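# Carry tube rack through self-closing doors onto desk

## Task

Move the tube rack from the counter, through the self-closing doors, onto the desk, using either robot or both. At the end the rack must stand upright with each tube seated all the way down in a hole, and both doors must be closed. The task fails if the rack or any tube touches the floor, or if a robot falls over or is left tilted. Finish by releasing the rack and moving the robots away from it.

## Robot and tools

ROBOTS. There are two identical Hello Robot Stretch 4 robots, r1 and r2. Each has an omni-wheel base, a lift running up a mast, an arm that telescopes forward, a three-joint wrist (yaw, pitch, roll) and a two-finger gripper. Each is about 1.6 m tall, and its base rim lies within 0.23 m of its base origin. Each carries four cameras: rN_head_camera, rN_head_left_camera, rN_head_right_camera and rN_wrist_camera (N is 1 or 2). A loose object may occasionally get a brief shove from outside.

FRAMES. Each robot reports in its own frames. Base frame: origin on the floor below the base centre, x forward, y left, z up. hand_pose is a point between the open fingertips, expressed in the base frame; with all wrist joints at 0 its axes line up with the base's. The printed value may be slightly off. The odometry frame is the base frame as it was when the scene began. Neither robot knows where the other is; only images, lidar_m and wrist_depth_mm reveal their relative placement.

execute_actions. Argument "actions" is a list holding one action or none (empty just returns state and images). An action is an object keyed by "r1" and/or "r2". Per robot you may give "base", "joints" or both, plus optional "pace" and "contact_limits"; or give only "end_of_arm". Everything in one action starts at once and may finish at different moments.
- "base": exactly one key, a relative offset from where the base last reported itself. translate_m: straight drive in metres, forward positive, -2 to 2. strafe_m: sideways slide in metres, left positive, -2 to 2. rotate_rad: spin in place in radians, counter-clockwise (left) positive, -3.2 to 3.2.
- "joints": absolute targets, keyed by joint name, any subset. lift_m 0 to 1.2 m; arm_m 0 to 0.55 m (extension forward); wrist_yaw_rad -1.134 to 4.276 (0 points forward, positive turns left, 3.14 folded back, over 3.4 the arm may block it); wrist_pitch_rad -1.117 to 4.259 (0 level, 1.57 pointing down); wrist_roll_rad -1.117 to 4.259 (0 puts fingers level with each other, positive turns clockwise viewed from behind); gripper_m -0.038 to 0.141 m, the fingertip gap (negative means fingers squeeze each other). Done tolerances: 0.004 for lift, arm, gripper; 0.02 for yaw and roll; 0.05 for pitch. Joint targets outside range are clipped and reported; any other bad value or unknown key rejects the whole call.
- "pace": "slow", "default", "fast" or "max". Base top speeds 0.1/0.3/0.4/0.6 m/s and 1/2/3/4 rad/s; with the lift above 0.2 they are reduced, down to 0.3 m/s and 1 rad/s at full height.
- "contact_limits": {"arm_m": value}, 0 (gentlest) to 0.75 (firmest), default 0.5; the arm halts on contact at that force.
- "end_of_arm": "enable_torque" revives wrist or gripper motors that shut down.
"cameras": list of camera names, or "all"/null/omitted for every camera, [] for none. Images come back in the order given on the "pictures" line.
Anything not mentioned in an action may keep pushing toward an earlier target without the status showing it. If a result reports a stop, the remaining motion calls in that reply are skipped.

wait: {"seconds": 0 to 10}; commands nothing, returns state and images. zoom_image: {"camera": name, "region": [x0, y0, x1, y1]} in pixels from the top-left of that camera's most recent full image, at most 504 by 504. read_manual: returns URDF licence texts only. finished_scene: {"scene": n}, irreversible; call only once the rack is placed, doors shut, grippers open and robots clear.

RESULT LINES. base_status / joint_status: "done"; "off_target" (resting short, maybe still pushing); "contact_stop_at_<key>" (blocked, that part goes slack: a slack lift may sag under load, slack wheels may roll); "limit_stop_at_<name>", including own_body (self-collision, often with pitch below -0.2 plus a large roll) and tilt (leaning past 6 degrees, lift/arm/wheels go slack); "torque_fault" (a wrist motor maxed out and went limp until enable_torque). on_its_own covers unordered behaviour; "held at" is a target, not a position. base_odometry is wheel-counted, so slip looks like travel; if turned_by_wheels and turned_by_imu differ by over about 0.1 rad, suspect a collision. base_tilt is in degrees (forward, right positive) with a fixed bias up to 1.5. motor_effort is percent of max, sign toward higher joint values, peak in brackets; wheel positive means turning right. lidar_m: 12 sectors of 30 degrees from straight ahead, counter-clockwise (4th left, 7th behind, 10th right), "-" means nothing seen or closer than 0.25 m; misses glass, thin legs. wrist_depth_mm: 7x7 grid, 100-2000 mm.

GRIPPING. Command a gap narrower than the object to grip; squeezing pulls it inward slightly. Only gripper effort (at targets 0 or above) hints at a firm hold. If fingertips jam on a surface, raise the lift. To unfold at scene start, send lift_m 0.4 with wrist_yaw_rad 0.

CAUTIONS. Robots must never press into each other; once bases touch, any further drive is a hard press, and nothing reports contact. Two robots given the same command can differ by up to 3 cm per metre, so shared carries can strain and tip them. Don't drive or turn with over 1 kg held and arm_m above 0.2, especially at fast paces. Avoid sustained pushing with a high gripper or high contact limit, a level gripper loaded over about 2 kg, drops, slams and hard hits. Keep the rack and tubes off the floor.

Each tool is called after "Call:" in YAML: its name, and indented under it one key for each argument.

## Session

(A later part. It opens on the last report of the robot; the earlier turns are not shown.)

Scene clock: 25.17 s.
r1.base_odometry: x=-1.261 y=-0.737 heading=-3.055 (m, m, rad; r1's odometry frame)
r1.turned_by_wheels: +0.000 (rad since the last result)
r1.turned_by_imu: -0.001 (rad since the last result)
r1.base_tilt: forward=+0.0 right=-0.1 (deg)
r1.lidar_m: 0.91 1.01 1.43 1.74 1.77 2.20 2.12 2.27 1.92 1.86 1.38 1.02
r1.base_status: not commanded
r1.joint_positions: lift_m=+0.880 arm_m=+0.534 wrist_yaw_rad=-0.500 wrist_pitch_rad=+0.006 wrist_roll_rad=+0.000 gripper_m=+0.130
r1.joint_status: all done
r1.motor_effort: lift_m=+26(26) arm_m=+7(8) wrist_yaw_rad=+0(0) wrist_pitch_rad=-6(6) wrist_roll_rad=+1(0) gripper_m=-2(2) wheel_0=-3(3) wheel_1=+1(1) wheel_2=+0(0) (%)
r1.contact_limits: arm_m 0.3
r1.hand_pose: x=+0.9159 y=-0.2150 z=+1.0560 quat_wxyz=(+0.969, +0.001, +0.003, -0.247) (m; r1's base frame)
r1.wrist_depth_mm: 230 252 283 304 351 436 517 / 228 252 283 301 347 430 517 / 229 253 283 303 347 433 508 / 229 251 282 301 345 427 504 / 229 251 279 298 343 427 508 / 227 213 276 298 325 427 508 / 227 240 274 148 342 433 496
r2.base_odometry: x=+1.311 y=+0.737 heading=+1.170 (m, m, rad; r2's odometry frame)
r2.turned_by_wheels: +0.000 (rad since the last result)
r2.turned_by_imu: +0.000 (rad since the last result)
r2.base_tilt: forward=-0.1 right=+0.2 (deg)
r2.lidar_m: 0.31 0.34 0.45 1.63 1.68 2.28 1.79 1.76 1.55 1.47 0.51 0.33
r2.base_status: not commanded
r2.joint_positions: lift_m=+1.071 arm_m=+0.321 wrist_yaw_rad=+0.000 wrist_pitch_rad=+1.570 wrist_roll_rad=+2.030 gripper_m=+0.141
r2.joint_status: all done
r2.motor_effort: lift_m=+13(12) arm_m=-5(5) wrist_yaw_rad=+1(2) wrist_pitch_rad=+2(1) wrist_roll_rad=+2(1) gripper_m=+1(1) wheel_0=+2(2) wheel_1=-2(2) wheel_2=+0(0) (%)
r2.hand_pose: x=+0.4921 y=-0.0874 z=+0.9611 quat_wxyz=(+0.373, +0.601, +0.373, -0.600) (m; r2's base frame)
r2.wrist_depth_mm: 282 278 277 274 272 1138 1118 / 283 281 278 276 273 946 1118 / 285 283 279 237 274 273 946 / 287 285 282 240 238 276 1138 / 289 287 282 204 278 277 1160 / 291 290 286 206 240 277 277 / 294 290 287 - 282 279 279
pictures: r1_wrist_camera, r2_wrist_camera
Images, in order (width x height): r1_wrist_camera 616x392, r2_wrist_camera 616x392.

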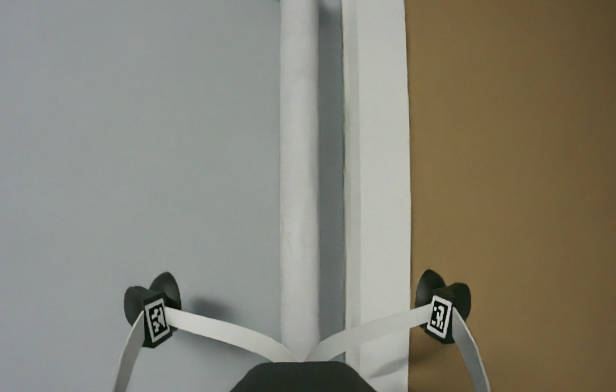

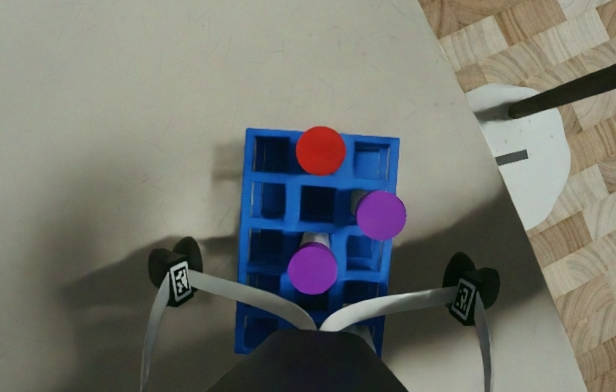

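Call:
execute_actions:
  actions:
    - {"r1":{"joints":{"arm_m":0.55},"pace":"slow","contact_limits":{"arm_m":0.3}},"r2":{"joints":{"gripper_m":0.015}}}
  cameras: ["r1_wrist_camera","r2_wrist_camera"]

Call:
execute_actions:
  actions:
    - {"r1":{"joints":{"gripper_m":-0.038}},"r2":{"joints":{"lift_m":1.11},"pace":"slow"}}
  cameras: ["r1_wrist_camera","r2_wrist_camera","r2_head_right_camera"]

Scene clock: 27.97 s.
r1.base_odometry: x=-1.261 y=-0.737 heading=-3.055 (m, m, rad; r1's odometry frame)
r1.turned_by_wheels: +0.000 (rad since the last result)
r1.turned_by_imu: -0.001 (rad since the last result)
r1.base_tilt: forward=+0.0 right=+0.3 (deg)
r1.lidar_m: 0.91 1.01 1.44 1.73 1.78 2.20 2.10 2.24 1.92 1.86 1.37 1.00
r1.base_status: not commanded
r1.joint_positions: lift_m=+0.880 arm_m=+0.546 wrist_yaw_rad=-0.500 wrist_pitch_rad=+0.006 wrist_roll_rad=+0.000 gripper_m=+0.130
r1.joint_status: all done
joint sent to its limit — the command would take r1.arm_m past its upper limit, so that joint was sent only as far as its limit.
r1.motor_effort: lift_m=+26(26) arm_m=+7(7) wrist_yaw_rad=+0(0) wrist_pitch_rad=-7(7) wrist_roll_rad=+1(0) gripper_m=+1(1) wheel_0=-3(3) wheel_1=+1(1) wheel_2=+0(0) (%)
r1.contact_limits: arm_m 0.3
r1.hand_pose: x=+0.9283 y=-0.2150 z=+1.0560 quat_wxyz=(+0.969, +0.001, +0.003, -0.247) (m; r1's base frame)
r1.wrist_depth_mm: 220 241 270 289 334 421 492 / 219 240 271 289 332 415 496 / 219 242 271 289 330 407 484 / 218 240 268 287 329 410 484 / 218 239 268 289 325 407 484 / 216 213 263 285 314 407 473 / 216 229 259 148 325 407 477
r2.base_odometry: x=+1.311 y=+0.737 heading=+1.171 (m, m, rad; r2's odometry frame)
r2.turned_by_wheels: +0.000 (rad since the last result)
r2.turned_by_imu: +0.000 (rad since the last result)
r2.base_tilt: forward=-0.1 right=+0.2 (deg)
r2.lidar_m: 0.30 0.34 0.45 1.64 1.70 2.29 1.79 1.76 1.56 1.48 0.49 0.33
r2.base_status: not commanded
r2.joint_positions: lift_m=+1.071 arm_m=+0.321 wrist_yaw_rad=+0.000 wrist_pitch_rad=+1.569 wrist_roll_rad=+2.030 gripper_m=+0.015
r2.joint_status: all done
r2.motor_effort: lift_m=+13(13) arm_m=-4(5) wrist_yaw_rad=+2(3) wrist_pitch_rad=+4(6) wrist_roll_rad=+2(2) gripper_m=-21(31) wheel_0=+2(2) wheel_1=-1(2) wheel_2=+0(0) (%)
r2.hand_pose: x=+0.4921 y=-0.0874 z=+0.9611 quat_wxyz=(+0.373, +0.601, +0.373, -0.600) (m; r2's base frame)
r2.wrist_depth_mm: 282 279 276 274 272 1118 1118 / 285 281 279 277 273 946 1098 / 286 283 281 235 274 276 946 / 287 285 281 206 202 277 1160 / 290 287 285 205 238 277 1118 / 294 290 196 207 193 278 277 / 293 291 287 - 282 281 279
pictures: r1_wrist_camera, r2_wrist_camera
Images, in order (width x height): r1_wrist_camera 616x392, r2_wrist_camera 616x392.

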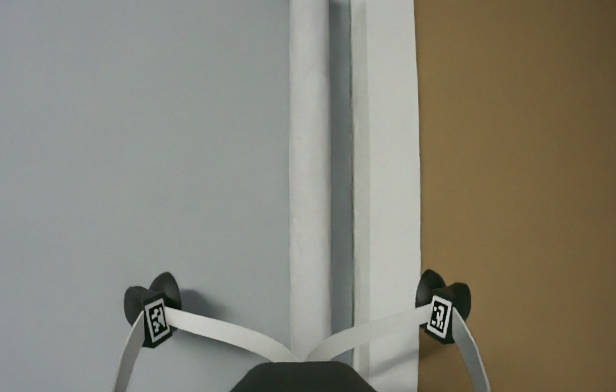

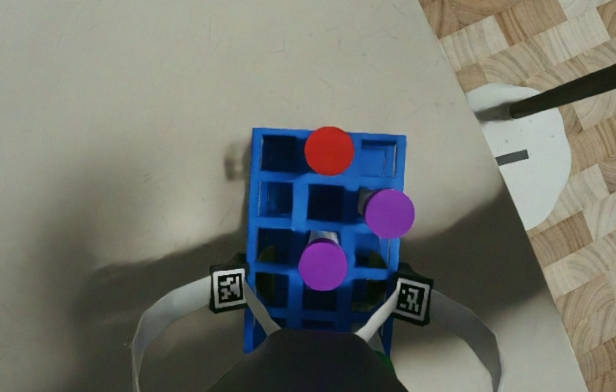

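Scene clock: 30.43 s.
r1.base_odometry: x=-1.261 y=-0.737 heading=-3.056 (m, m, rad; r1's odometry frame)
r1.turned_by_wheels: -0.001 (rad since the last result)
r1.turned_by_imu: -0.002 (rad since the last result)
r1.base_tilt: forward=+0.2 right=+0.3 (deg)
r1.lidar_m: 0.94 1.03 1.45 1.74 1.76 2.20 2.12 2.27 1.91 1.87 1.37 0.99
r1.base_status: not commanded
r1.joint_positions: lift_m=+0.880 arm_m=+0.546 wrist_yaw_rad=-0.506 wrist_pitch_rad=+0.006 wrist_roll_rad=+0.000 gripper_m=-0.037
r1.joint_status: all done
r1.on_its_own: wrist_yaw_rad is at rest, and its effort (+16) is outside its rest range (-13 to +13)
r1.motor_effort: lift_m=+26(26) arm_m=+6(7) wrist_yaw_rad=+16(17) wrist_pitch_rad=-7(7) wrist_roll_rad=+1(0) gripper_m=-23(22) wheel_0=-7(7) wheel_1=-3(3) wheel_2=-4(4) (%)
r1.hand_pose: x=+0.9273 y=-0.2162 z=+1.0560 quat_wxyz=(+0.968, +0.001, +0.003, -0.250) (m; r1's base frame)
r1.wrist_depth_mm: 212 234 262 281 340 427 504 / 212 234 260 279 340 421 508 / 212 234 262 278 336 421 504 / 211 232 260 277 334 415 496 / 210 231 259 276 330 418 500 / 210 230 208 199 199 415 492 / 210 150 248 208 317 148 488
r2.base_odometry: x=+1.311 y=+0.737 heading=+1.171 (m, m, rad; r2's odometry frame)
r2.turned_by_wheels: +0.000 (rad since the last result)
r2.turned_by_imu: +0.000 (rad since the last result)
r2.base_tilt: forward=-0.1 right=+0.2 (deg)
r2.lidar_m: 0.31 0.34 0.44 1.62 1.70 2.27 1.80 1.77 1.56 1.47 0.47 0.32
r2.base_status: not commanded
r2.joint_positions: lift_m=+1.110 arm_m=+0.321 wrist_yaw_rad=+0.000 wrist_pitch_rad=+1.569 wrist_roll_rad=+2.030 gripper_m=+0.016
r2.joint_status: all done
r2.motor_effort: lift_m=+23(24) arm_m=-4(5) wrist_yaw_rad=+1(0) wrist_pitch_rad=+3(2) wrist_roll_rad=+1(1) gripper_m=-23(21) wheel_0=+1(2) wheel_1=-1(1) wheel_2=+0(0) (%)
r2.hand_pose: x=+0.4921 y=-0.0874 z=+0.9993 quat_wxyz=(+0.373, +0.601, +0.373, -0.600) (m; r2's base frame)
r2.wrist_depth_mm: 317 319 315 310 309 1182 1160 / 320 319 315 314 309 1182 1182 / 324 319 319 237 312 976 1078 / 327 322 322 204 202 314 1182 / 329 324 322 204 238 314 1205 / 330 327 196 207 193 315 1205 / 332 329 325 - 320 319 317
pictures: r1_wrist_camera, r2_head_right_camera, r2_wrist_camera
Images, in order (width x height): r1_wrist_camera 616x392, r2_head_right_camera 420x672, r2_wrist_camera 616x392.

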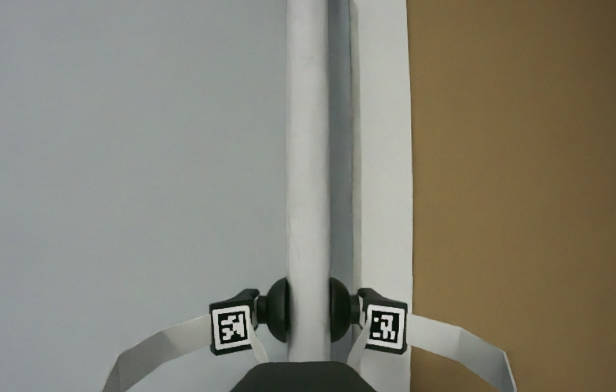

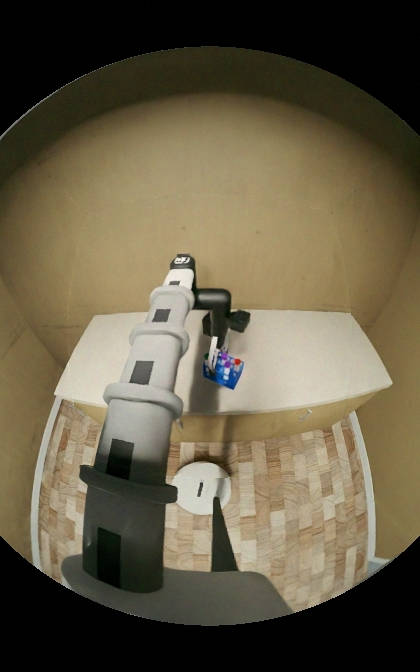

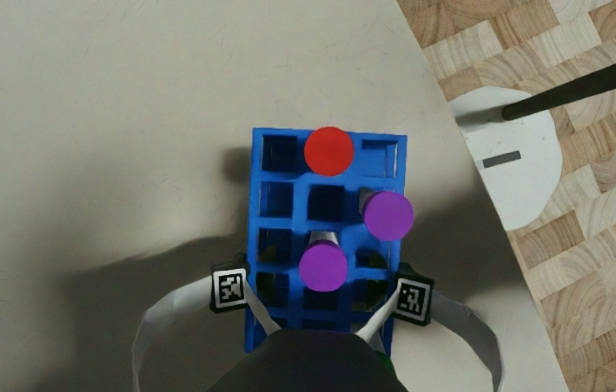

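Call:
execute_actions:
  actions:
    - {"r1":{"base":{"strafe_m":0.01},"joints":{"arm_m":0.385},"pace":"slow"},"r2":{"base":{"strafe_m":0.22},"joints":{"arm_m":0.0,"wrist_roll_rad":1.57},"pace":"slow"}}
  cameras: ["r1_wrist_camera","r1_head_camera","r2_wrist_camera"]

Scene clock: 35.60 s.
r1.base_odometry: x=-1.260 y=-0.747 heading=-3.056 (m, m, rad; r1's odometry frame)
r1.turned_by_wheels: +0.001 (rad since the last result)
r1.turned_by_imu: -0.001 (rad since the last result)
r1.base_tilt: forward=+0.2 right=+0.3 (deg)
r1.lidar_m: 0.76 0.96 1.42 1.90 1.81 2.19 2.12 2.25 1.93 1.89 1.38 0.76
r1.base_status: done
r1.joint_positions: lift_m=+0.880 arm_m=+0.386 wrist_yaw_rad=-0.493 wrist_pitch_rad=+0.006 wrist_roll_rad=+0.000 gripper_m=-0.037
r1.joint_status: all done
r1.on_its_own: wrist_yaw_rad is at rest, and its effort (-19) is outside its rest range (-13 to +13)
r1.motor_effort: lift_m=+26(26) arm_m=-8(9) wrist_yaw_rad=-19(29) wrist_pitch_rad=-8(7) wrist_roll_rad=+1(0) gripper_m=-23(24) wheel_0=+3(20) wheel_1=+0(8) wheel_2=+3(9) (%)
r1.hand_pose: x=+0.7700 y=-0.2136 z=+1.0559 quat_wxyz=(+0.970, +0.001, +0.003, -0.244) (m; r1's base frame)
r1.wrist_depth_mm: 237 251 270 213 559 661 788 / 236 252 268 213 554 661 778 / 236 252 270 211 549 654 759 / 236 249 267 211 554 647 759 / 236 249 266 210 554 640 778 / 236 247 191 204 297 647 759 / 234 151 259 204 525 597 768
r2.base_odometry: x=+1.108 y=+0.823 heading=+1.170 (m, m, rad; r2's odometry frame)
r2.turned_by_wheels: +0.000 (rad since the last result)
r2.turned_by_imu: -0.001 (rad since the last result)
r2.base_tilt: forward=-0.2 right=+0.2 (deg)
r2.lidar_m: 0.32 0.33 0.45 1.42 1.46 1.95 3.90 1.83 1.80 1.69 0.45 0.34
r2.base_status: done
r2.joint_positions: lift_m=+1.110 arm_m=+0.002 wrist_yaw_rad=+0.000 wrist_pitch_rad=+1.570 wrist_roll_rad=+1.570 gripper_m=+0.016
r2.joint_status: all done
joint sent to its limit — the command would take r2.arm_m past its lower limit, so that joint was sent only as far as its limit.
r2.motor_effort: lift_m=+23(23) arm_m=-6(4) wrist_yaw_rad=-2(1) wrist_pitch_rad=+2(3) wrist_roll_rad=+0(5) gripper_m=-23(24) wheel_0=-2(5) wheel_1=+1(5) wheel_2=+0(2) (%)
r2.hand_pose: x=+0.1731 y=-0.0874 z=+0.9993 quat_wxyz=(+0.500, +0.500, +0.500, -0.500) (m; r2's base frame)
r2.wrist_depth_mm: 319 317 640 1205 1160 1182 1182 / 320 320 661 1182 1205 1182 1182 / 324 324 597 237 1205 1182 1182 / 325 327 603 204 202 1205 1182 / 329 329 539 205 239 1205 1182 / 332 329 196 207 193 1229 1205 / 336 334 591 - 1205 1229 1182
pictures: r1_head_camera, r1_wrist_camera, r2_wrist_camera
Images, in order (width x height): r1_head_camera 420x560, r1_wrist_camera 616x392, r2_wrist_camera 616x392.

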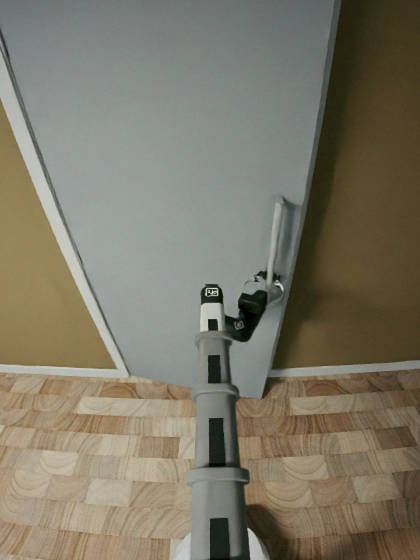

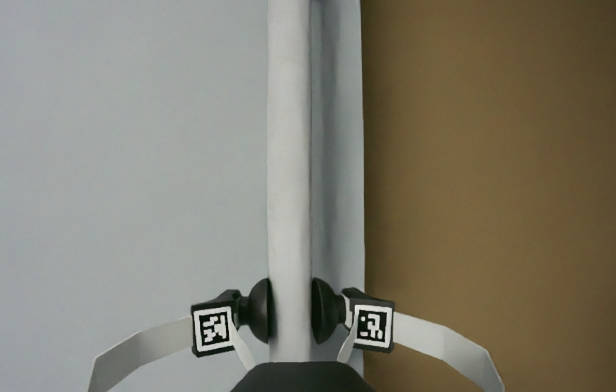

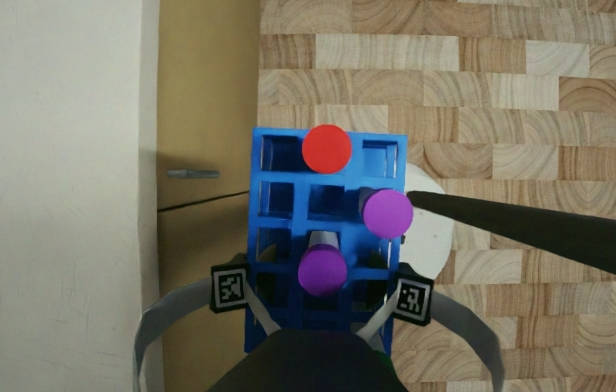

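Call:
execute_actions:
  actions:
    - {"r1":{"base":{"strafe_m":0.045},"joints":{"arm_m":0.275},"pace":"slow"},"r2":{"base":{"translate_m":-2.0},"joints":{"lift_m":0.98}}}
  cameras: ["r1_wrist_camera","r1_head_left_camera","r2_wrist_camera"]

Scene clock: 44.07 s.
r1.base_odometry: x=-1.256 y=-0.792 heading=-3.056 (m, m, rad; r1's odometry frame)
r1.turned_by_wheels: +0.000 (rad since the last result)
r1.turned_by_imu: -0.003 (rad since the last result)
r1.base_tilt: forward=+0.1 right=+0.3 (deg)
r1.lidar_m: 0.73 0.91 1.44 2.16 2.28 2.21 0.56 0.64 1.98 1.93 1.37 0.67
r1.base_status: done
r1.joint_positions: lift_m=+0.880 arm_m=+0.276 wrist_yaw_rad=-0.495 wrist_pitch_rad=+0.007 wrist_roll_rad=+0.000 gripper_m=-0.037
r1.joint_status: all done
r1.on_its_own: wrist_yaw_rad is at rest, and its effort (-14) is outside its rest range (-13 to +13)
r1.motor_effort: lift_m=+26(26) arm_m=-8(9) wrist_yaw_rad=-14(23) wrist_pitch_rad=-8(8) wrist_roll_rad=+0(0) gripper_m=-22(23) wheel_0=+1(9) wheel_1=-1(7) wheel_2=+1(3) (%)
r1.hand_pose: x=+0.6596 y=-0.2140 z=+1.0558 quat_wxyz=(+0.969, +0.001, +0.003, -0.245) (m; r1's base frame)
r1.wrist_depth_mm: 256 263 272 281 715 831 1025 / 253 263 274 278 699 820 991 / 254 263 272 279 699 831 991 / 254 263 272 277 699 820 960 / 253 259 272 276 691 798 960 / 251 259 199 205 187 820 976 / 251 149 266 201 286 151 991
r2.base_odometry: x=+0.329 y=-1.019 heading=+1.170 (m, m, rad; r2's odometry frame)
r2.turned_by_wheels: +0.000 (rad since the last result)
r2.turned_by_imu: +0.006 (rad since the last result)
r2.base_tilt: forward=-0.1 right=+0.2 (deg)
r2.lidar_m: 2.32 1.99 1.43 1.34 1.41 1.88 1.80 1.86 1.86 0.56 0.59 2.44
r2.base_status: done
r2.joint_positions: lift_m=+0.980 arm_m=+0.002 wrist_yaw_rad=+0.000 wrist_pitch_rad=+1.570 wrist_roll_rad=+1.570 gripper_m=+0.016
r2.joint_status: all done
r2.motor_effort: lift_m=+14(23) arm_m=-5(5) wrist_yaw_rad=+2(1) wrist_pitch_rad=+2(2) wrist_roll_rad=-1(0) gripper_m=-24(21) wheel_0=-2(2) wheel_1=-1(6) wheel_2=-2(7) (%)
r2.hand_pose: x=+0.1731 y=-0.0874 z=+0.8700 quat_wxyz=(+0.500, +0.500, +0.500, -0.500) (m; r2's base frame)
r2.wrist_depth_mm: 1098 1060 1078 1078 1060 1060 1042 / 1098 1078 1078 1060 1060 1060 1060 / 1098 1098 1098 237 1078 1060 1042 / 1138 1118 1098 204 202 1060 1078 / 1118 1118 1098 204 238 1078 1078 / 1138 1098 195 207 192 1078 1078 / 1138 1160 1118 - 1098 1098 1078
pictures: r1_head_left_camera, r1_wrist_camera, r2_wrist_camera
Images, in order (width x height): r1_head_left_camera 420x672, r1_wrist_camera 616x392, r2_wrist_camera 616x392.

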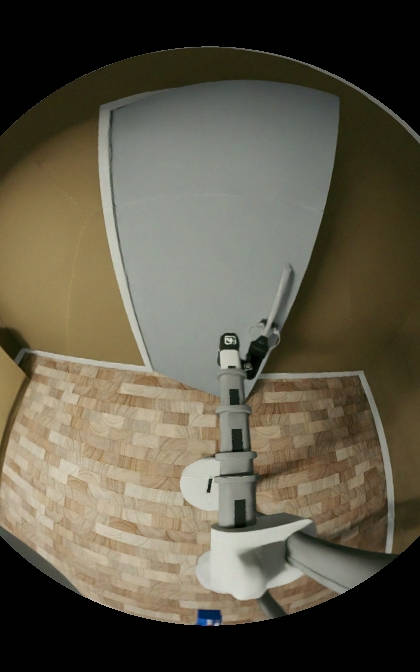

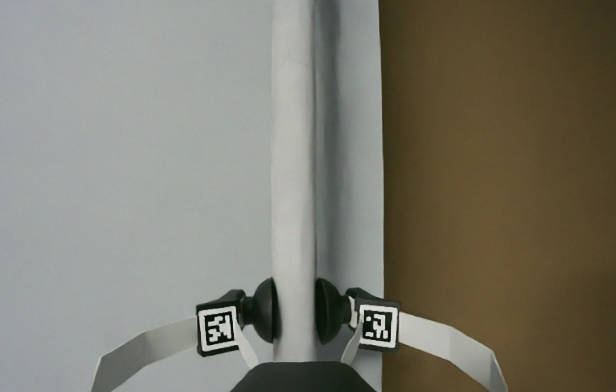

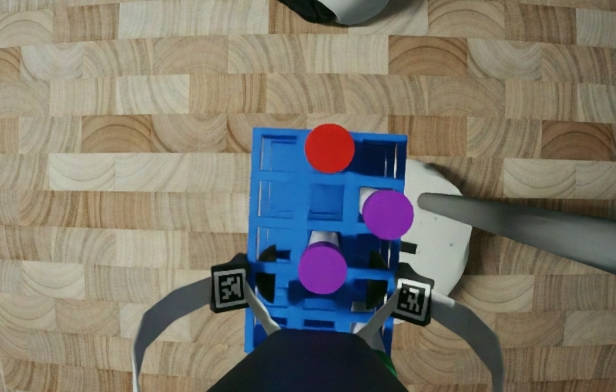

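Call:
execute_actions:
  actions:
    - {"r1":{"base":{"strafe_m":0.055},"joints":{"arm_m":0.185},"pace":"slow"},"r2":{"base":{"translate_m":-0.56}}}
  cameras: ["r1_wrist_camera"]

Call:
execute_actions:
  actions:
    - {"r1":{"base":{"strafe_m":0.055},"joints":{"arm_m":0.105},"pace":"slow"},"r2":{"base":{"rotate_rad":-3.10},"pace":"slow"}}
  cameras: ["r1_wrist_camera","r1_head_left_camera","r2_wrist_camera"]

Scene clock: 47.87 s.
r1.base_odometry: x=-1.251 y=-0.847 heading=-3.056 (m, m, rad; r1's odometry frame)
r1.turned_by_wheels: +0.000 (rad since the last result)
r1.turned_by_imu: -0.002 (rad since the last result)
r1.base_tilt: forward=+0.2 right=+0.1 (deg)
r1.lidar_m: 0.64 0.90 1.43 2.11 2.23 2.17 2.13 0.80 0.89 1.97 1.37 0.57
r1.base_status: done
r1.joint_positions: lift_m=+0.880 arm_m=+0.186 wrist_yaw_rad=-0.498 wrist_pitch_rad=+0.007 wrist_roll_rad=+0.000 gripper_m=-0.037
r1.joint_status: all done
r1.motor_effort: lift_m=+26(26) arm_m=-8(9) wrist_yaw_rad=-5(18) wrist_pitch_rad=-10(10) wrist_roll_rad=+0(1) gripper_m=-25(24) wheel_0=-3(8) wheel_1=+2(5) wheel_2=-1(4) (%)
r1.hand_pose: x=+0.5689 y=-0.2146 z=+1.0557 quat_wxyz=(+0.969, +0.001, +0.003, -0.246) (m; r1's base frame)
r1.wrist_depth_mm: 277 277 281 216 554 976 1205 / 276 277 279 216 285 976 1182 / 276 276 279 213 283 991 1160 / 273 276 279 213 283 960 1160 / 271 276 278 212 283 960 1138 / 272 274 200 205 202 976 1160 / 271 147 276 204 279 904 1138
r2.base_odometry: x=+0.110 y=-1.534 heading=+1.170 (m, m, rad; r2's odometry frame)
r2.turned_by_wheels: +0.000 (rad since the last result)
r2.turned_by_imu: +0.002 (rad since the last result)
r2.base_tilt: forward=-0.1 right=+0.2 (deg)
r2.lidar_m: 2.87 1.98 1.41 1.34 1.40 1.31 1.21 1.25 1.75 1.77 0.87 0.89
r2.base_status: done
r2.joint_positions: lift_m=+0.980 arm_m=+0.002 wrist_yaw_rad=+0.000 wrist_pitch_rad=+1.570 wrist_roll_rad=+1.570 gripper_m=+0.016
r2.joint_status: not commanded
r2.motor_effort: lift_m=+14(14) arm_m=-5(5) wrist_yaw_rad=+3(3) wrist_pitch_rad=+2(2) wrist_roll_rad=-1(0) gripper_m=-21(21) wheel_0=+0(3) wheel_1=+1(5) wheel_2=-1(8) (%)
r2.hand_pose: x=+0.1731 y=-0.0874 z=+0.8700 quat_wxyz=(+0.500, +0.500, +0.500, -0.500) (m; r2's base frame)
r2.wrist_depth_mm: 1098 1078 1078 1078 1060 1060 1060 / 1098 1098 1078 1098 1060 1060 1060 / 1098 1118 1078 238 1078 1060 1060 / 1138 1078 1098 204 202 1060 1060 / 1138 1098 1098 204 238 1042 1078 / 1118 1138 196 208 193 1078 1078 / 1138 1138 1138 - 1078 1078 1078
pictures: r1_wrist_camera
Images, in order (width x height): r1_wrist_camera 616x392.

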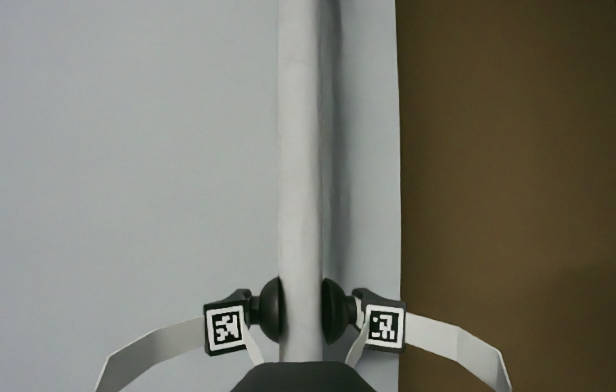

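Scene clock: 52.23 s.
r1.base_odometry: x=-1.247 y=-0.901 heading=-3.056 (m, m, rad; r1's odometry frame)
r1.turned_by_wheels: +0.000 (rad since the last result)
r1.turned_by_imu: -0.002 (rad since the last result)
r1.base_tilt: forward=-0.1 right=+0.1 (deg)
r1.lidar_m: 0.59 0.86 1.46 2.03 2.17 2.17 2.09 0.93 0.90 2.05 1.41 0.46
r1.base_status: done
r1.joint_positions: lift_m=+0.880 arm_m=+0.106 wrist_yaw_rad=-0.497 wrist_pitch_rad=+0.008 wrist_roll_rad=+0.000 gripper_m=-0.037
r1.joint_status: all done
r1.motor_effort: lift_m=+26(26) arm_m=-8(8) wrist_yaw_rad=-7(17) wrist_pitch_rad=-12(11) wrist_roll_rad=+1(1) gripper_m=-22(26) wheel_0=-2(9) wheel_1=+1(6) wheel_2=-1(2) (%)
r1.hand_pose: x=+0.4892 y=-0.2145 z=+1.0555 quat_wxyz=(+0.969, +0.001, +0.004, -0.246) (m; r1's base frame)
r1.wrist_depth_mm: 300 294 289 281 281 1118 1336 / 297 294 287 278 277 1118 1308 / 297 291 286 215 277 1118 1308 / 297 293 286 213 277 1118 1281 / 296 293 285 213 277 1118 1308 / 297 290 200 204 200 1098 1308 / 294 153 281 204 272 1025 1281
r2.base_odometry: x=+0.110 y=-1.534 heading=-1.930 (m, m, rad; r2's odometry frame)
r2.turned_by_wheels: -3.100 (rad since the last result)
r2.turned_by_imu: -3.125 (rad since the last result)
r2.base_tilt: forward=-0.1 right=+0.1 (deg)
r2.lidar_m: 1.19 1.26 1.80 1.78 0.92 0.91 2.94 1.91 1.41 1.34 1.40 1.29
r2.base_status: done
r2.joint_positions: lift_m=+0.980 arm_m=+0.002 wrist_yaw_rad=+0.000 wrist_pitch_rad=+1.570 wrist_roll_rad=+1.570 gripper_m=+0.016
r2.joint_status: not commanded
r2.motor_effort: lift_m=+14(14) arm_m=-5(5) wrist_yaw_rad=+2(0) wrist_pitch_rad=+2(2) wrist_roll_rad=+0(0) gripper_m=-21(22) wheel_0=+1(1) wheel_1=+0(4) wheel_2=+0(6) (%)
r2.hand_pose: x=+0.1731 y=-0.0874 z=+0.8700 quat_wxyz=(+0.500, +0.500, +0.500, -0.500) (m; r2's base frame)
r2.wrist_depth_mm: 1098 1078 1078 1060 1060 1060 1042 / 1098 1098 1098 1060 1060 1042 1042 / 1118 1098 1098 237 1078 1042 1060 / 1118 1098 1098 204 202 1042 1060 / 1138 1118 1098 204 218 1060 1078 / 1118 1118 196 207 193 1078 1078 / 1138 1118 1118 - 1118 1098 1098
pictures: r1_head_left_camera, r1_wrist_camera, r2_wrist_camera
Images, in order (width x height): r1_head_left_camera 420x672, r1_wrist_camera 616x392, r2_wrist_camera 616x392.

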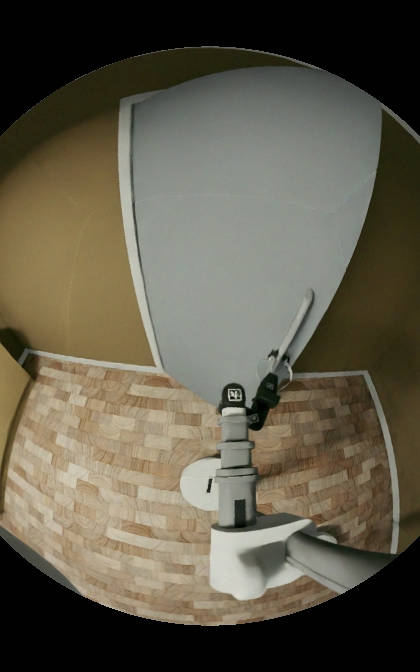

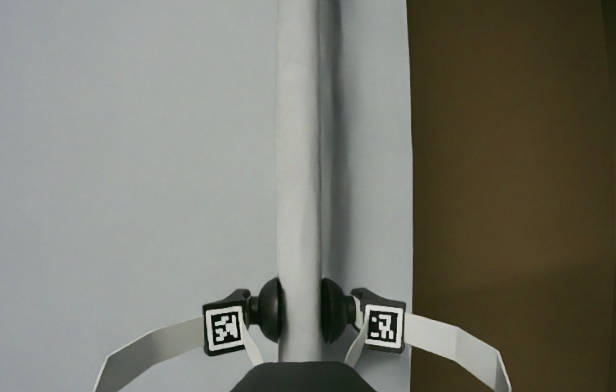

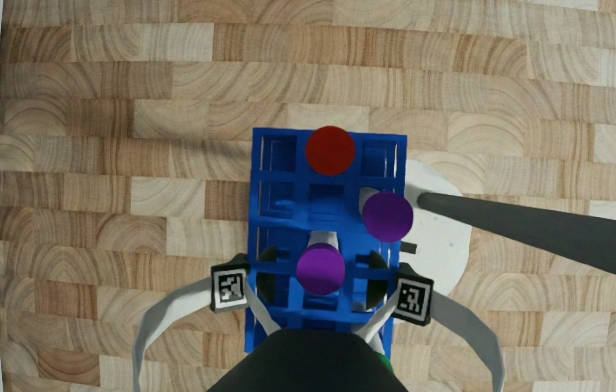

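Call:
execute_actions:
  actions:
    - {"r1":{"base":{"strafe_m":0.065},"joints":{"arm_m":0.035},"pace":"slow"},"r2":{"base":{"strafe_m":1.46}}}
  cameras: ["r1_wrist_camera","r1_head_right_camera","r2_head_left_camera"]

Scene clock: 58.63 s.
r1.base_odometry: x=-1.241 y=-0.966 heading=-3.056 (m, m, rad; r1's odometry frame)
r1.turned_by_wheels: +0.000 (rad since the last result)
r1.turned_by_imu: -0.002 (rad since the last result)
r1.base_tilt: forward=+0.0 right=+0.3 (deg)
r1.lidar_m: 0.54 0.89 1.43 1.99 2.08 2.21 2.10 2.23 2.19 2.11 0.86 0.42
r1.base_status: done
r1.joint_positions: lift_m=+0.880 arm_m=+0.036 wrist_yaw_rad=-0.499 wrist_pitch_rad=+0.008 wrist_roll_rad=+0.000 gripper_m=-0.037
r1.joint_status: all done
r1.motor_effort: lift_m=+26(26) arm_m=-7(8) wrist_yaw_rad=-4(10) wrist_pitch_rad=-13(13) wrist_roll_rad=+0(0) gripper_m=-21(26) wheel_0=-3(9) wheel_1=+2(3) wheel_2=+0(1) (%)
r1.hand_pose: x=+0.4188 y=-0.2147 z=+1.0553 quat_wxyz=(+0.969, +0.001, +0.004, -0.247) (m; r1's base frame)
r1.wrist_depth_mm: 329 314 298 215 276 1138 621 / 327 312 297 213 273 683 591 / 327 310 293 213 272 668 591 / 325 310 297 211 271 1205 615 / 325 310 296 212 272 1229 621 / 325 309 200 206 199 1182 615 / 322 146 290 206 267 154 615
r2.base_odometry: x=+1.477 y=-2.047 heading=-1.930 (m, m, rad; r2's odometry frame)
r2.turned_by_wheels: +0.000 (rad since the last result)
r2.turned_by_imu: -0.003 (rad since the last result)
r2.base_tilt: forward=-0.1 right=+0.2 (deg)
r2.lidar_m: 1.24 0.45 0.31 0.31 0.32 0.47 0.65 0.59 0.95 2.81 1.73 1.32
r2.base_status: done
r2.joint_positions: lift_m=+0.980 arm_m=+0.002 wrist_yaw_rad=+0.000 wrist_pitch_rad=+1.570 wrist_roll_rad=+1.570 gripper_m=+0.016
r2.joint_status: not commanded
r2.motor_effort: lift_m=+14(14) arm_m=-5(5) wrist_yaw_rad=-1(1) wrist_pitch_rad=+3(1) wrist_roll_rad=-1(1) gripper_m=-21(22) wheel_0=+0(10) wheel_1=-2(10) wheel_2=+0(4) (%)
r2.hand_pose: x=+0.1731 y=-0.0874 z=+0.8700 quat_wxyz=(+0.500, +0.500, +0.500, -0.500) (m; r2's base frame)
r2.wrist_depth_mm: 1098 1078 1078 1060 1078 1042 1042 / 1098 1098 1078 1078 1060 1060 1042 / 1098 1098 1078 237 1060 1060 1042 / 1138 1098 1078 206 202 1060 1060 / 1098 1118 1098 204 238 1078 1078 / 1138 1118 196 207 193 1098 1078 / 866 878 931 - 946 946 1098
pictures: r1_head_right_camera, r1_wrist_camera, r2_head_left_camera
Images, in order (width x height): r1_head_right_camera 420x672, r1_wrist_camera 616x392, r2_head_left_camera 420x672.

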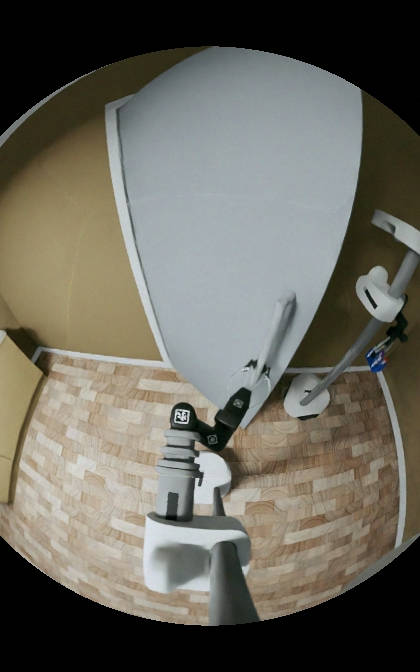

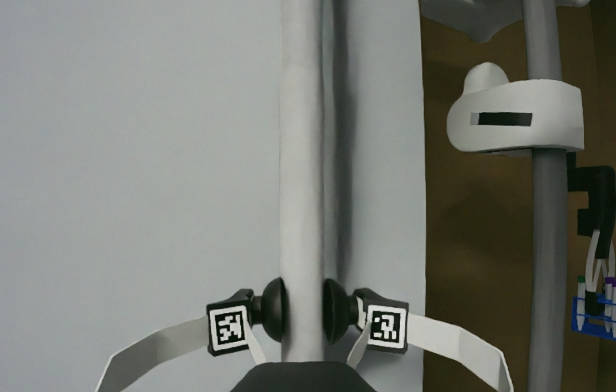

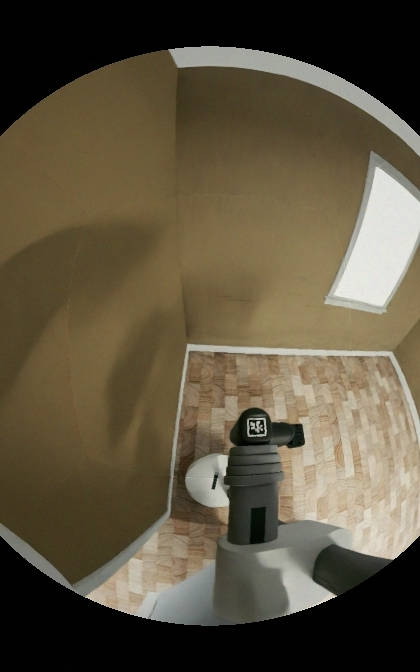

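Call:
execute_actions:
  actions:
    - {"r2":{"base":{"translate_m":-0.42},"pace":"slow"}}
  cameras: ["r1_head_right_camera","r2_head_left_camera"]

Scene clock: 64.40 s.
r1.base_odometry: x=-1.241 y=-0.966 heading=-3.056 (m, m, rad; r1's odometry frame)
r1.turned_by_wheels: +0.000 (rad since the last result)
r1.turned_by_imu: -0.002 (rad since the last result)
r1.base_tilt: forward=+0.0 right=+0.1 (deg)
r1.lidar_m: 0.54 0.89 1.42 2.00 2.10 2.16 2.12 2.24 2.16 2.11 0.65 0.44
r1.base_status: not commanded
r1.joint_positions: lift_m=+0.880 arm_m=+0.036 wrist_yaw_rad=-0.499 wrist_pitch_rad=+0.008 wrist_roll_rad=+0.000 gripper_m=-0.037
r1.joint_status: not commanded
r1.motor_effort: lift_m=+26(26) arm_m=-8(8) wrist_yaw_rad=-4(4) wrist_pitch_rad=-13(14) wrist_roll_rad=+0(0) gripper_m=-22(23) wheel_0=-3(3) wheel_1=+2(2) wheel_2=+0(0) (%)
r1.hand_pose: x=+0.4188 y=-0.2147 z=+1.0553 quat_wxyz=(+0.969, +0.001, +0.004, -0.247) (m; r1's base frame)
r1.wrist_depth_mm: 327 314 298 215 274 1255 1499 / 325 312 296 214 273 1229 1464 / 329 309 296 213 271 1182 1430 / 325 310 296 212 272 569 1430 / 325 309 294 211 271 585 1430 / 324 307 200 206 199 1118 1430 / 324 146 289 206 266 154 1464
r2.base_odometry: x=+1.625 y=-1.654 heading=-1.930 (m, m, rad; r2's odometry frame)
r2.turned_by_wheels: +0.000 (rad since the last result)
r2.turned_by_imu: +0.001 (rad since the last result)
r2.base_tilt: forward=-0.1 right=+0.2 (deg)
r2.lidar_m: 1.28 0.47 0.31 0.33 2.05 0.59 0.30 0.25 0.25 2.80 2.32 1.74
r2.base_status: done
r2.joint_positions: lift_m=+0.980 arm_m=+0.002 wrist_yaw_rad=+0.000 wrist_pitch_rad=+1.570 wrist_roll_rad=+1.570 gripper_m=+0.016
r2.joint_status: not commanded
r2.motor_effort: lift_m=+14(14) arm_m=-5(5) wrist_yaw_rad=+2(3) wrist_pitch_rad=+2(2) wrist_roll_rad=-1(0) gripper_m=-22(22) wheel_0=-2(5) wheel_1=-2(3) wheel_2=+2(6) (%)
r2.hand_pose: x=+0.1731 y=-0.0874 z=+0.8700 quat_wxyz=(+0.500, +0.500, +0.500, -0.500) (m; r2's base frame)
r2.wrist_depth_mm: 1078 1078 1060 1060 1060 1025 842 / 1078 1078 1098 1060 1078 1060 1060 / 1098 1098 1078 238 1060 820 484 / 1098 1118 1098 205 202 741 580 / 1138 1118 1078 205 238 1078 891 / 1098 1138 196 207 193 1098 1098 / 866 878 946 - 1098 1078 1078
pictures: r1_head_right_camera, r2_head_left_camera
Images, in order (width x height): r1_head_right_camera 420x672, r2_head_left_camera 420x672.

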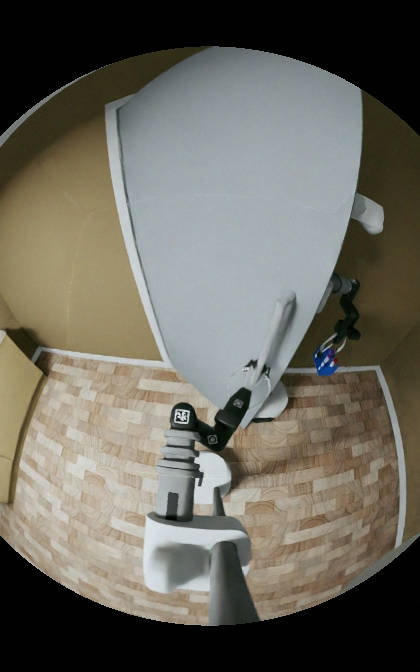

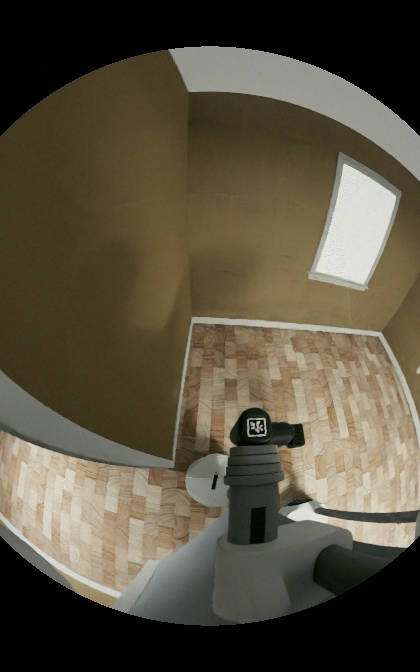

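Call:
execute_actions:
  actions:
    - {"r1":{"joints":{"gripper_m":0.13}},"r2":{"base":{"translate_m":-0.02},"pace":"slow"}}
  cameras: ["r1_wrist_camera"]

Call:
execute_actions:
  actions:
    - {"r1":{"base":{"translate_m":-0.65},"pace":"fast"}}
  cameras: ["r1_head_right_camera"]

Scene clock: 67.30 s.
r1.base_odometry: x=-1.241 y=-0.966 heading=-3.056 (m, m, rad; r1's odometry frame)
r1.turned_by_wheels: +0.000 (rad since the last result)
r1.turned_by_imu: -0.001 (rad since the last result)
r1.base_tilt: forward=+0.0 right=+0.2 (deg)
r1.lidar_m: 0.56 0.91 1.47 1.99 2.10 2.19 2.11 2.26 2.17 2.10 0.68 0.47
r1.base_status: not commanded
r1.joint_positions: lift_m=+0.880 arm_m=+0.036 wrist_yaw_rad=-0.500 wrist_pitch_rad=+0.007 wrist_roll_rad=+0.000 gripper_m=+0.130
r1.joint_status: all done
r1.motor_effort: lift_m=+26(26) arm_m=-7(7) wrist_yaw_rad=+1(12) wrist_pitch_rad=-8(13) wrist_roll_rad=+0(0) gripper_m=-2(26) wheel_0=-3(3) wheel_1=+2(2) wheel_2=+0(0) (%)
r1.hand_pose: x=+0.4183 y=-0.2151 z=+1.0558 quat_wxyz=(+0.969, +0.001, +0.003, -0.248) (m; r1's base frame)
r1.wrist_depth_mm: 349 336 324 307 303 1255 1499 / 347 334 322 307 303 1229 1464 / 347 336 322 306 301 1229 1430 / 345 332 322 304 301 539 1464 / 349 334 319 304 300 564 1464 / 345 213 317 301 294 549 1464 / 345 329 319 148 300 488 1464
r2.base_odometry: x=+1.632 y=-1.636 heading=-1.930 (m, m, rad; r2's odometry frame)
r2.turned_by_wheels: +0.000 (rad since the last result)
r2.turned_by_imu: -0.001 (rad since the last result)
r2.base_tilt: forward=-0.1 right=+0.1 (deg)
r2.lidar_m: 1.25 0.46 0.33 0.34 2.01 0.54 0.25 0.25 0.25 2.79 2.34 1.77
r2.base_status: done
r2.joint_positions: lift_m=+0.980 arm_m=+0.002 wrist_yaw_rad=+0.000 wrist_pitch_rad=+1.570 wrist_roll_rad=+1.570 gripper_m=+0.016
r2.joint_status: not commanded
r2.motor_effort: lift_m=+14(14) arm_m=-5(5) wrist_yaw_rad=+0(1) wrist_pitch_rad=+3(2) wrist_roll_rad=-1(1) gripper_m=-22(22) wheel_0=-1(3) wheel_1=-3(5) wheel_2=+1(8) (%)
r2.hand_pose: x=+0.1731 y=-0.0874 z=+0.8700 quat_wxyz=(+0.500, +0.500, +0.500, -0.500) (m; r2's base frame)
r2.wrist_depth_mm: 1098 1078 1060 1060 1060 1008 854 / 1118 1098 1098 1078 1078 1060 1025 / 1118 1118 1118 238 1060 741 424 / 1118 1098 1098 204 202 627 488 / 1138 1118 1118 205 238 1078 768 / 1160 1118 196 207 192 1078 1060 / 878 866 931 - 1098 1098 1078
pictures: r1_wrist_camera
Images, in order (width x height): r1_wrist_camera 616x392.

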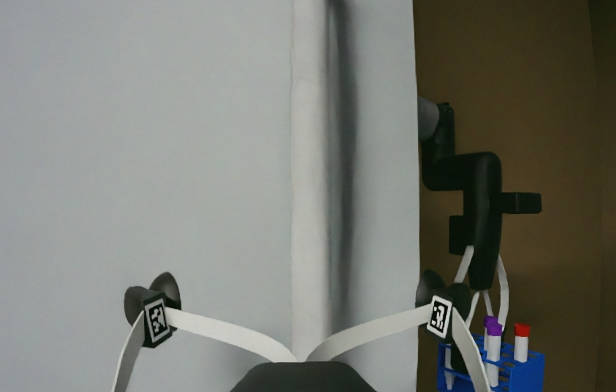

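Scene clock: 70.43 s.
r1.base_odometry: x=-0.594 y=-0.910 heading=-3.056 (m, m, rad; r1's odometry frame)
r1.turned_by_wheels: +0.000 (rad since the last result)
r1.turned_by_imu: +0.001 (rad since the last result)
r1.base_tilt: forward=+0.1 right=+0.3 (deg)
r1.lidar_m: 1.10 1.69 2.09 1.98 2.03 1.53 1.45 1.53 2.18 2.07 2.19 1.10
r1.base_status: done
r1.joint_positions: lift_m=+0.880 arm_m=+0.036 wrist_yaw_rad=-0.500 wrist_pitch_rad=+0.006 wrist_roll_rad=+0.000 gripper_m=+0.130
r1.joint_status: not commanded
r1.motor_effort: lift_m=+25(26) arm_m=-7(7) wrist_yaw_rad=+0(2) wrist_pitch_rad=-8(8) wrist_roll_rad=+0(1) gripper_m=+0(2) wheel_0=-1(6) wheel_1=+1(4) wheel_2=+0(11) (%)
r1.hand_pose: x=+0.4184 y=-0.2150 z=+1.0559 quat_wxyz=(+0.969, +0.001, +0.003, -0.247) (m; r1's base frame)
r1.wrist_depth_mm: 946 904 1008 1661 1863 - 1863 / 931 904 1098 1618 1863 - 1863 / 946 904 1008 1618 1921 - 1863 / 931 891 1464 1576 1863 - 1808 / 931 878 1430 1618 1921 - 1863 / 917 213 891 1661 1808 - 1863 / 917 878 866 148 1863 - 1863
r2.base_odometry: x=+1.632 y=-1.636 heading=-1.930 (m, m, rad; r2's odometry frame)
r2.turned_by_wheels: +0.000 (rad since the last result)
r2.turned_by_imu: +0.000 (rad since the last result)
r2.base_tilt: forward=-0.1 right=+0.2 (deg)
r2.lidar_m: 1.26 0.45 0.32 0.34 1.99 0.52 0.26 0.25 0.91 0.93 2.33 1.77
r2.base_status: not commanded
r2.joint_positions: lift_m=+0.980 arm_m=+0.002 wrist_yaw_rad=+0.000 wrist_pitch_rad=+1.570 wrist_roll_rad=+1.570 gripper_m=+0.016
r2.joint_status: not commanded
r2.motor_effort: lift_m=+14(14) arm_m=-5(5) wrist_yaw_rad=+0(2) wrist_pitch_rad=+2(2) wrist_roll_rad=-1(1) gripper_m=-22(23) wheel_0=-1(1) wheel_1=-3(3) wheel_2=+1(1) (%)
r2.hand_pose: x=+0.1731 y=-0.0874 z=+0.8700 quat_wxyz=(+0.500, +0.500, +0.500, -0.500) (m; r2's base frame)
r2.wrist_depth_mm: 1098 1098 1078 1078 1042 1042 1042 / 1118 1078 1078 1078 1078 1042 1042 / 1118 1098 1118 237 1060 741 424 / 1118 1098 1078 204 202 627 488 / 1118 1138 1098 204 238 1098 778 / 1118 1098 196 208 192 1078 1078 / 878 878 931 - 1118 1098 1078
pictures: r1_head_right_camera
Images, in order (width x height): r1_head_right_camera 420x672.

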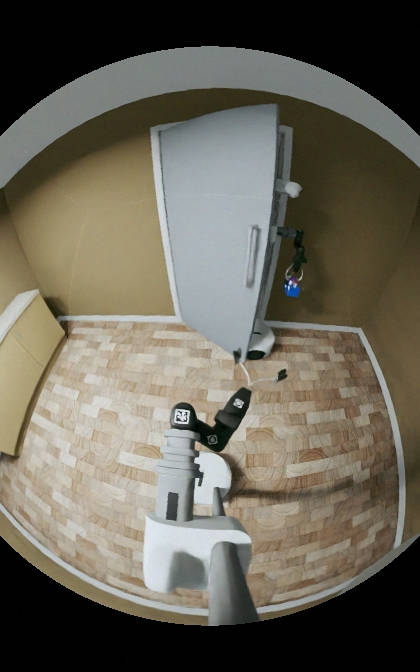

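Call:
execute_actions:
  actions:
    - {"r1":{"base":{"strafe_m":-0.64},"joints":{"arm_m":0.0,"wrist_yaw_rad":0,"wrist_pitch_rad":1.57,"gripper_m":0.05,"lift_m":0.6},"pace":"fast"},"r2":{"base":{"translate_m":-0.2},"pace":"slow"}}
  cameras: ["r1_head_left_camera"]

Call:
execute_actions:
  actions:
    - {"r1":{"base":{"translate_m":0.9},"pace":"fast"},"r2":{"base":{"translate_m":-0.17},"pace":"slow"}}
  cameras: ["r1_head_left_camera","r2_head_left_camera"]

Scene clock: 74.80 s.
r1.base_odometry: x=-0.648 y=-0.273 heading=-3.056 (m, m, rad; r1's odometry frame)
r1.turned_by_wheels: +0.000 (rad since the last result)
r1.turned_by_imu: -0.001 (rad since the last result)
r1.base_tilt: forward=+0.1 right=+0.3 (deg)
r1.lidar_m: 1.13 1.05 2.37 2.63 2.08 1.53 1.46 1.55 1.51 1.42 1.51 1.66
r1.base_status: done
r1.joint_positions: lift_m=+0.600 arm_m=+0.001 wrist_yaw_rad=+0.000 wrist_pitch_rad=+1.570 wrist_roll_rad=+0.000 gripper_m=+0.050
r1.joint_status: all done
r1.motor_effort: lift_m=+16(22) arm_m=-7(8) wrist_yaw_rad=+1(4) wrist_pitch_rad=-1(5) wrist_roll_rad=+1(0) gripper_m=-2(1) wheel_0=+0(10) wheel_1=+1(10) wheel_2=+1(1) (%)
r1.hand_pose: x=+0.1723 y=-0.0874 z=+0.4901 quat_wxyz=(+0.707, +0.000, +0.707, +0.000) (m; r1's base frame)
r1.wrist_depth_mm: 707 723 707 715 732 732 741 / 707 715 723 715 732 723 741 / 707 715 723 723 723 732 723 / 699 691 707 723 723 732 732 / 707 699 496 525 707 723 723 / 707 496 208 492 211 723 723 / 691 484 488 144 504 723 723
r2.base_odometry: x=+1.702 y=-1.449 heading=-1.930 (m, m, rad; r2's odometry frame)
r2.turned_by_wheels: +0.000 (rad since the last result)
r2.turned_by_imu: +0.000 (rad since the last result)
r2.base_tilt: forward=-0.1 right=+0.1 (deg)
r2.lidar_m: 1.29 0.46 0.44 2.62 1.73 0.39 0.25 - 0.25 0.25 1.15 1.95
r2.base_status: done
r2.joint_positions: lift_m=+0.980 arm_m=+0.002 wrist_yaw_rad=+0.000 wrist_pitch_rad=+1.570 wrist_roll_rad=+1.570 gripper_m=+0.016
r2.joint_status: not commanded
r2.motor_effort: lift_m=+14(14) arm_m=-5(4) wrist_yaw_rad=+2(3) wrist_pitch_rad=+1(2) wrist_roll_rad=+0(0) gripper_m=-22(23) wheel_0=-1(5) wheel_1=-1(5) wheel_2=+3(6) (%)
r2.hand_pose: x=+0.1731 y=-0.0874 z=+0.8700 quat_wxyz=(+0.500, +0.500, +0.500, -0.500) (m; r2's base frame)
r2.wrist_depth_mm: 1078 1078 1060 1078 1060 402 317 / 1098 1098 1078 1078 1060 473 359 / 1098 1078 1098 238 878 591 421 / 1098 1098 1118 204 202 634 484 / 1118 1118 1118 205 238 866 621 / 1118 1138 196 207 193 1078 854 / 878 891 946 - 1118 1098 1078
pictures: r1_head_left_camera
Images, in order (width x height): r1_head_left_camera 420x672.

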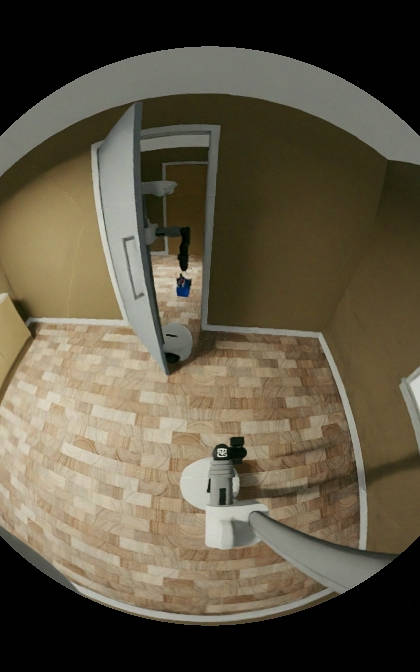

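Scene clock: 78.40 s.
r1.base_odometry: x=-1.545 y=-0.350 heading=-3.056 (m, m, rad; r1's odometry frame)
r1.turned_by_wheels: +0.000 (rad since the last result)
r1.turned_by_imu: -0.004 (rad since the last result)
r1.base_tilt: forward=+0.0 right=+0.3 (deg)
r1.lidar_m: 0.71 0.54 0.42 0.56 2.76 2.48 2.37 2.10 1.53 1.47 1.04 0.73
r1.base_status: done
r1.joint_positions: lift_m=+0.600 arm_m=+0.001 wrist_yaw_rad=+0.000 wrist_pitch_rad=+1.570 wrist_roll_rad=+0.000 gripper_m=+0.050
r1.joint_status: not commanded
r1.motor_effort: lift_m=+16(16) arm_m=-7(7) wrist_yaw_rad=+0(0) wrist_pitch_rad=-1(0) wrist_roll_rad=+0(0) gripper_m=-4(3) wheel_0=-1(8) wheel_1=+1(7) wheel_2=+1(13) (%)
r1.hand_pose: x=+0.1723 y=-0.0874 z=+0.4901 quat_wxyz=(+0.707, +0.000, +0.707, +0.000) (m; r1's base frame)
r1.wrist_depth_mm: 715 707 723 723 732 732 741 / 707 707 723 723 732 732 732 / 699 715 707 723 715 741 741 / 707 707 699 715 723 723 732 / 699 707 496 525 715 723 741 / 691 492 207 492 210 732 723 / 691 492 488 144 500 723 723
r2.base_odometry: x=+1.762 y=-1.290 heading=-1.931 (m, m, rad; r2's odometry frame)
r2.turned_by_wheels: +0.000 (rad since the last result)
r2.turned_by_imu: +0.000 (rad since the last result)
r2.base_tilt: forward=-0.1 right=+0.2 (deg)
r2.lidar_m: 0.64 0.55 1.48 2.65 0.65 0.28 0.25 - 0.25 0.31 0.54 0.48
r2.base_status: done
r2.joint_positions: lift_m=+0.980 arm_m=+0.002 wrist_yaw_rad=+0.000 wrist_pitch_rad=+1.570 wrist_roll_rad=+1.570 gripper_m=+0.016
r2.joint_status: not commanded
r2.motor_effort: lift_m=+14(14) arm_m=-5(5) wrist_yaw_rad=+0(0) wrist_pitch_rad=+2(1) wrist_roll_rad=-1(1) gripper_m=-22(21) wheel_0=-4(7) wheel_1=-3(5) wheel_2=+3(7) (%)
r2.hand_pose: x=+0.1731 y=-0.0874 z=+0.8700 quat_wxyz=(+0.500, +0.500, +0.500, -0.500) (m; r2's base frame)
r2.wrist_depth_mm: 1078 866 866 1060 1042 504 389 / 1098 878 866 1078 1025 574 418 / 1098 1078 1078 237 976 661 459 / 1118 1098 1078 205 202 668 500 / 1118 1138 1098 205 237 866 549 / 1138 1098 195 207 193 917 668 / 891 878 1008 - 1098 1098 759
pictures: r1_head_left_camera, r2_head_left_camera
Images, in order (width x height): r1_head_left_camera 420x672, r2_head_left_camera 420x672.

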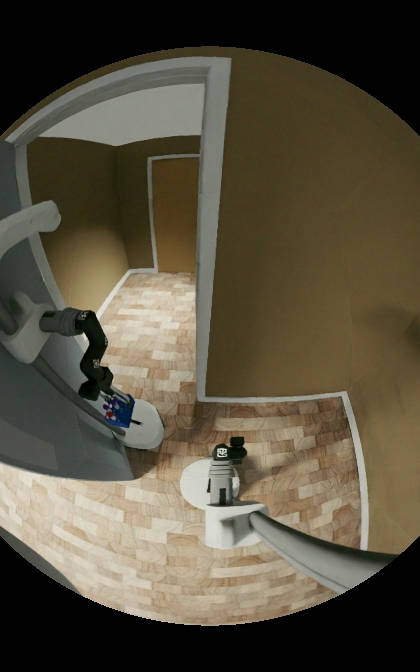

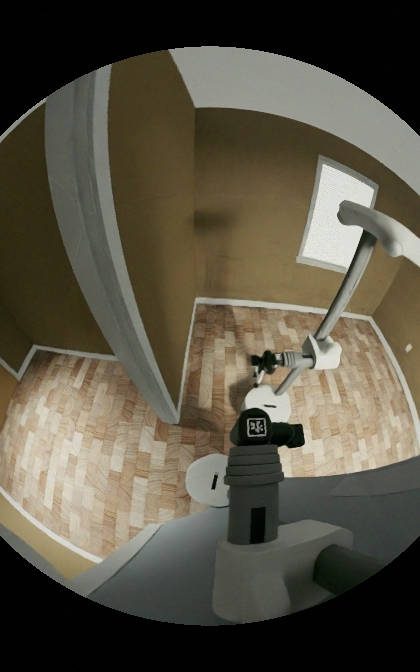

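Call:
execute_actions:
  actions:
    - {"r1":{"base":{"translate_m":0.41}},"r2":{"base":{"strafe_m":0.2},"pace":"slow"}}
  cameras: ["r1_head_left_camera"]

Scene clock: 81.90 s.
r1.base_odometry: x=-1.954 y=-0.385 heading=-3.056 (m, m, rad; r1's odometry frame)
r1.turned_by_wheels: +0.000 (rad since the last result)
r1.turned_by_imu: -0.002 (rad since the last result)
r1.base_tilt: forward=+0.0 right=+0.2 (deg)
r1.lidar_m: 0.27 0.30 0.35 0.36 0.47 2.89 2.79 2.04 1.53 1.19 0.44 0.30
r1.base_status: done
r1.joint_positions: lift_m=+0.600 arm_m=+0.001 wrist_yaw_rad=+0.000 wrist_pitch_rad=+1.570 wrist_roll_rad=+0.000 gripper_m=+0.050
r1.joint_status: not commanded
r1.motor_effort: lift_m=+15(16) arm_m=-7(7) wrist_yaw_rad=+0(0) wrist_pitch_rad=-1(0) wrist_roll_rad=+1(1) gripper_m=-2(0) wheel_0=+0(6) wheel_1=+0(7) wheel_2=+0(10) (%)
r1.hand_pose: x=+0.1723 y=-0.0874 z=+0.4901 quat_wxyz=(+0.707, +0.000, +0.707, +0.000) (m; r1's base frame)
r1.wrist_depth_mm: 196 211 210 211 206 203 - / 253 282 303 303 294 286 276 / 707 707 564 564 544 521 496 / 691 715 707 723 723 723 741 / 707 707 496 521 707 723 732 / 699 492 207 492 212 732 723 / 699 488 492 144 504 715 723
r2.base_odometry: x=+1.949 y=-1.360 heading=-1.931 (m, m, rad; r2's odometry frame)
r2.turned_by_wheels: +0.000 (rad since the last result)
r2.turned_by_imu: -0.001 (rad since the last result)
r2.base_tilt: forward=-0.1 right=+0.2 (deg)
r2.lidar_m: 0.41 0.47 1.47 2.45 1.48 0.39 0.25 - 0.25 0.25 0.46 0.39
r2.base_status: done
r2.joint_positions: lift_m=+0.980 arm_m=+0.002 wrist_yaw_rad=+0.000 wrist_pitch_rad=+1.570 wrist_roll_rad=+1.570 gripper_m=+0.016
r2.joint_status: not commanded
r2.motor_effort: lift_m=+14(14) arm_m=-5(5) wrist_yaw_rad=-1(0) wrist_pitch_rad=+1(3) wrist_roll_rad=-1(1) gripper_m=-22(23) wheel_0=-1(8) wheel_1=-1(5) wheel_2=+2(2) (%)
r2.hand_pose: x=+0.1731 y=-0.0874 z=+0.8700 quat_wxyz=(+0.500, +0.500, +0.500, -0.500) (m; r2's base frame)
r2.wrist_depth_mm: 1078 1078 1078 1098 580 389 315 / 661 866 1078 1060 759 469 357 / 1098 878 878 237 891 580 418 / 1098 891 878 204 203 634 480 / 976 1098 1098 204 238 878 634 / 683 683 196 207 193 1098 866 / 504 549 1118 - 1118 1098 1078
pictures: r1_head_left_camera
Images, in order (width x height): r1_head_left_camera 420x672.

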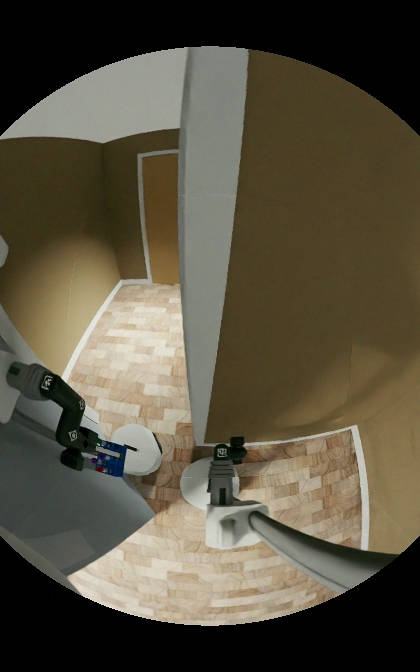

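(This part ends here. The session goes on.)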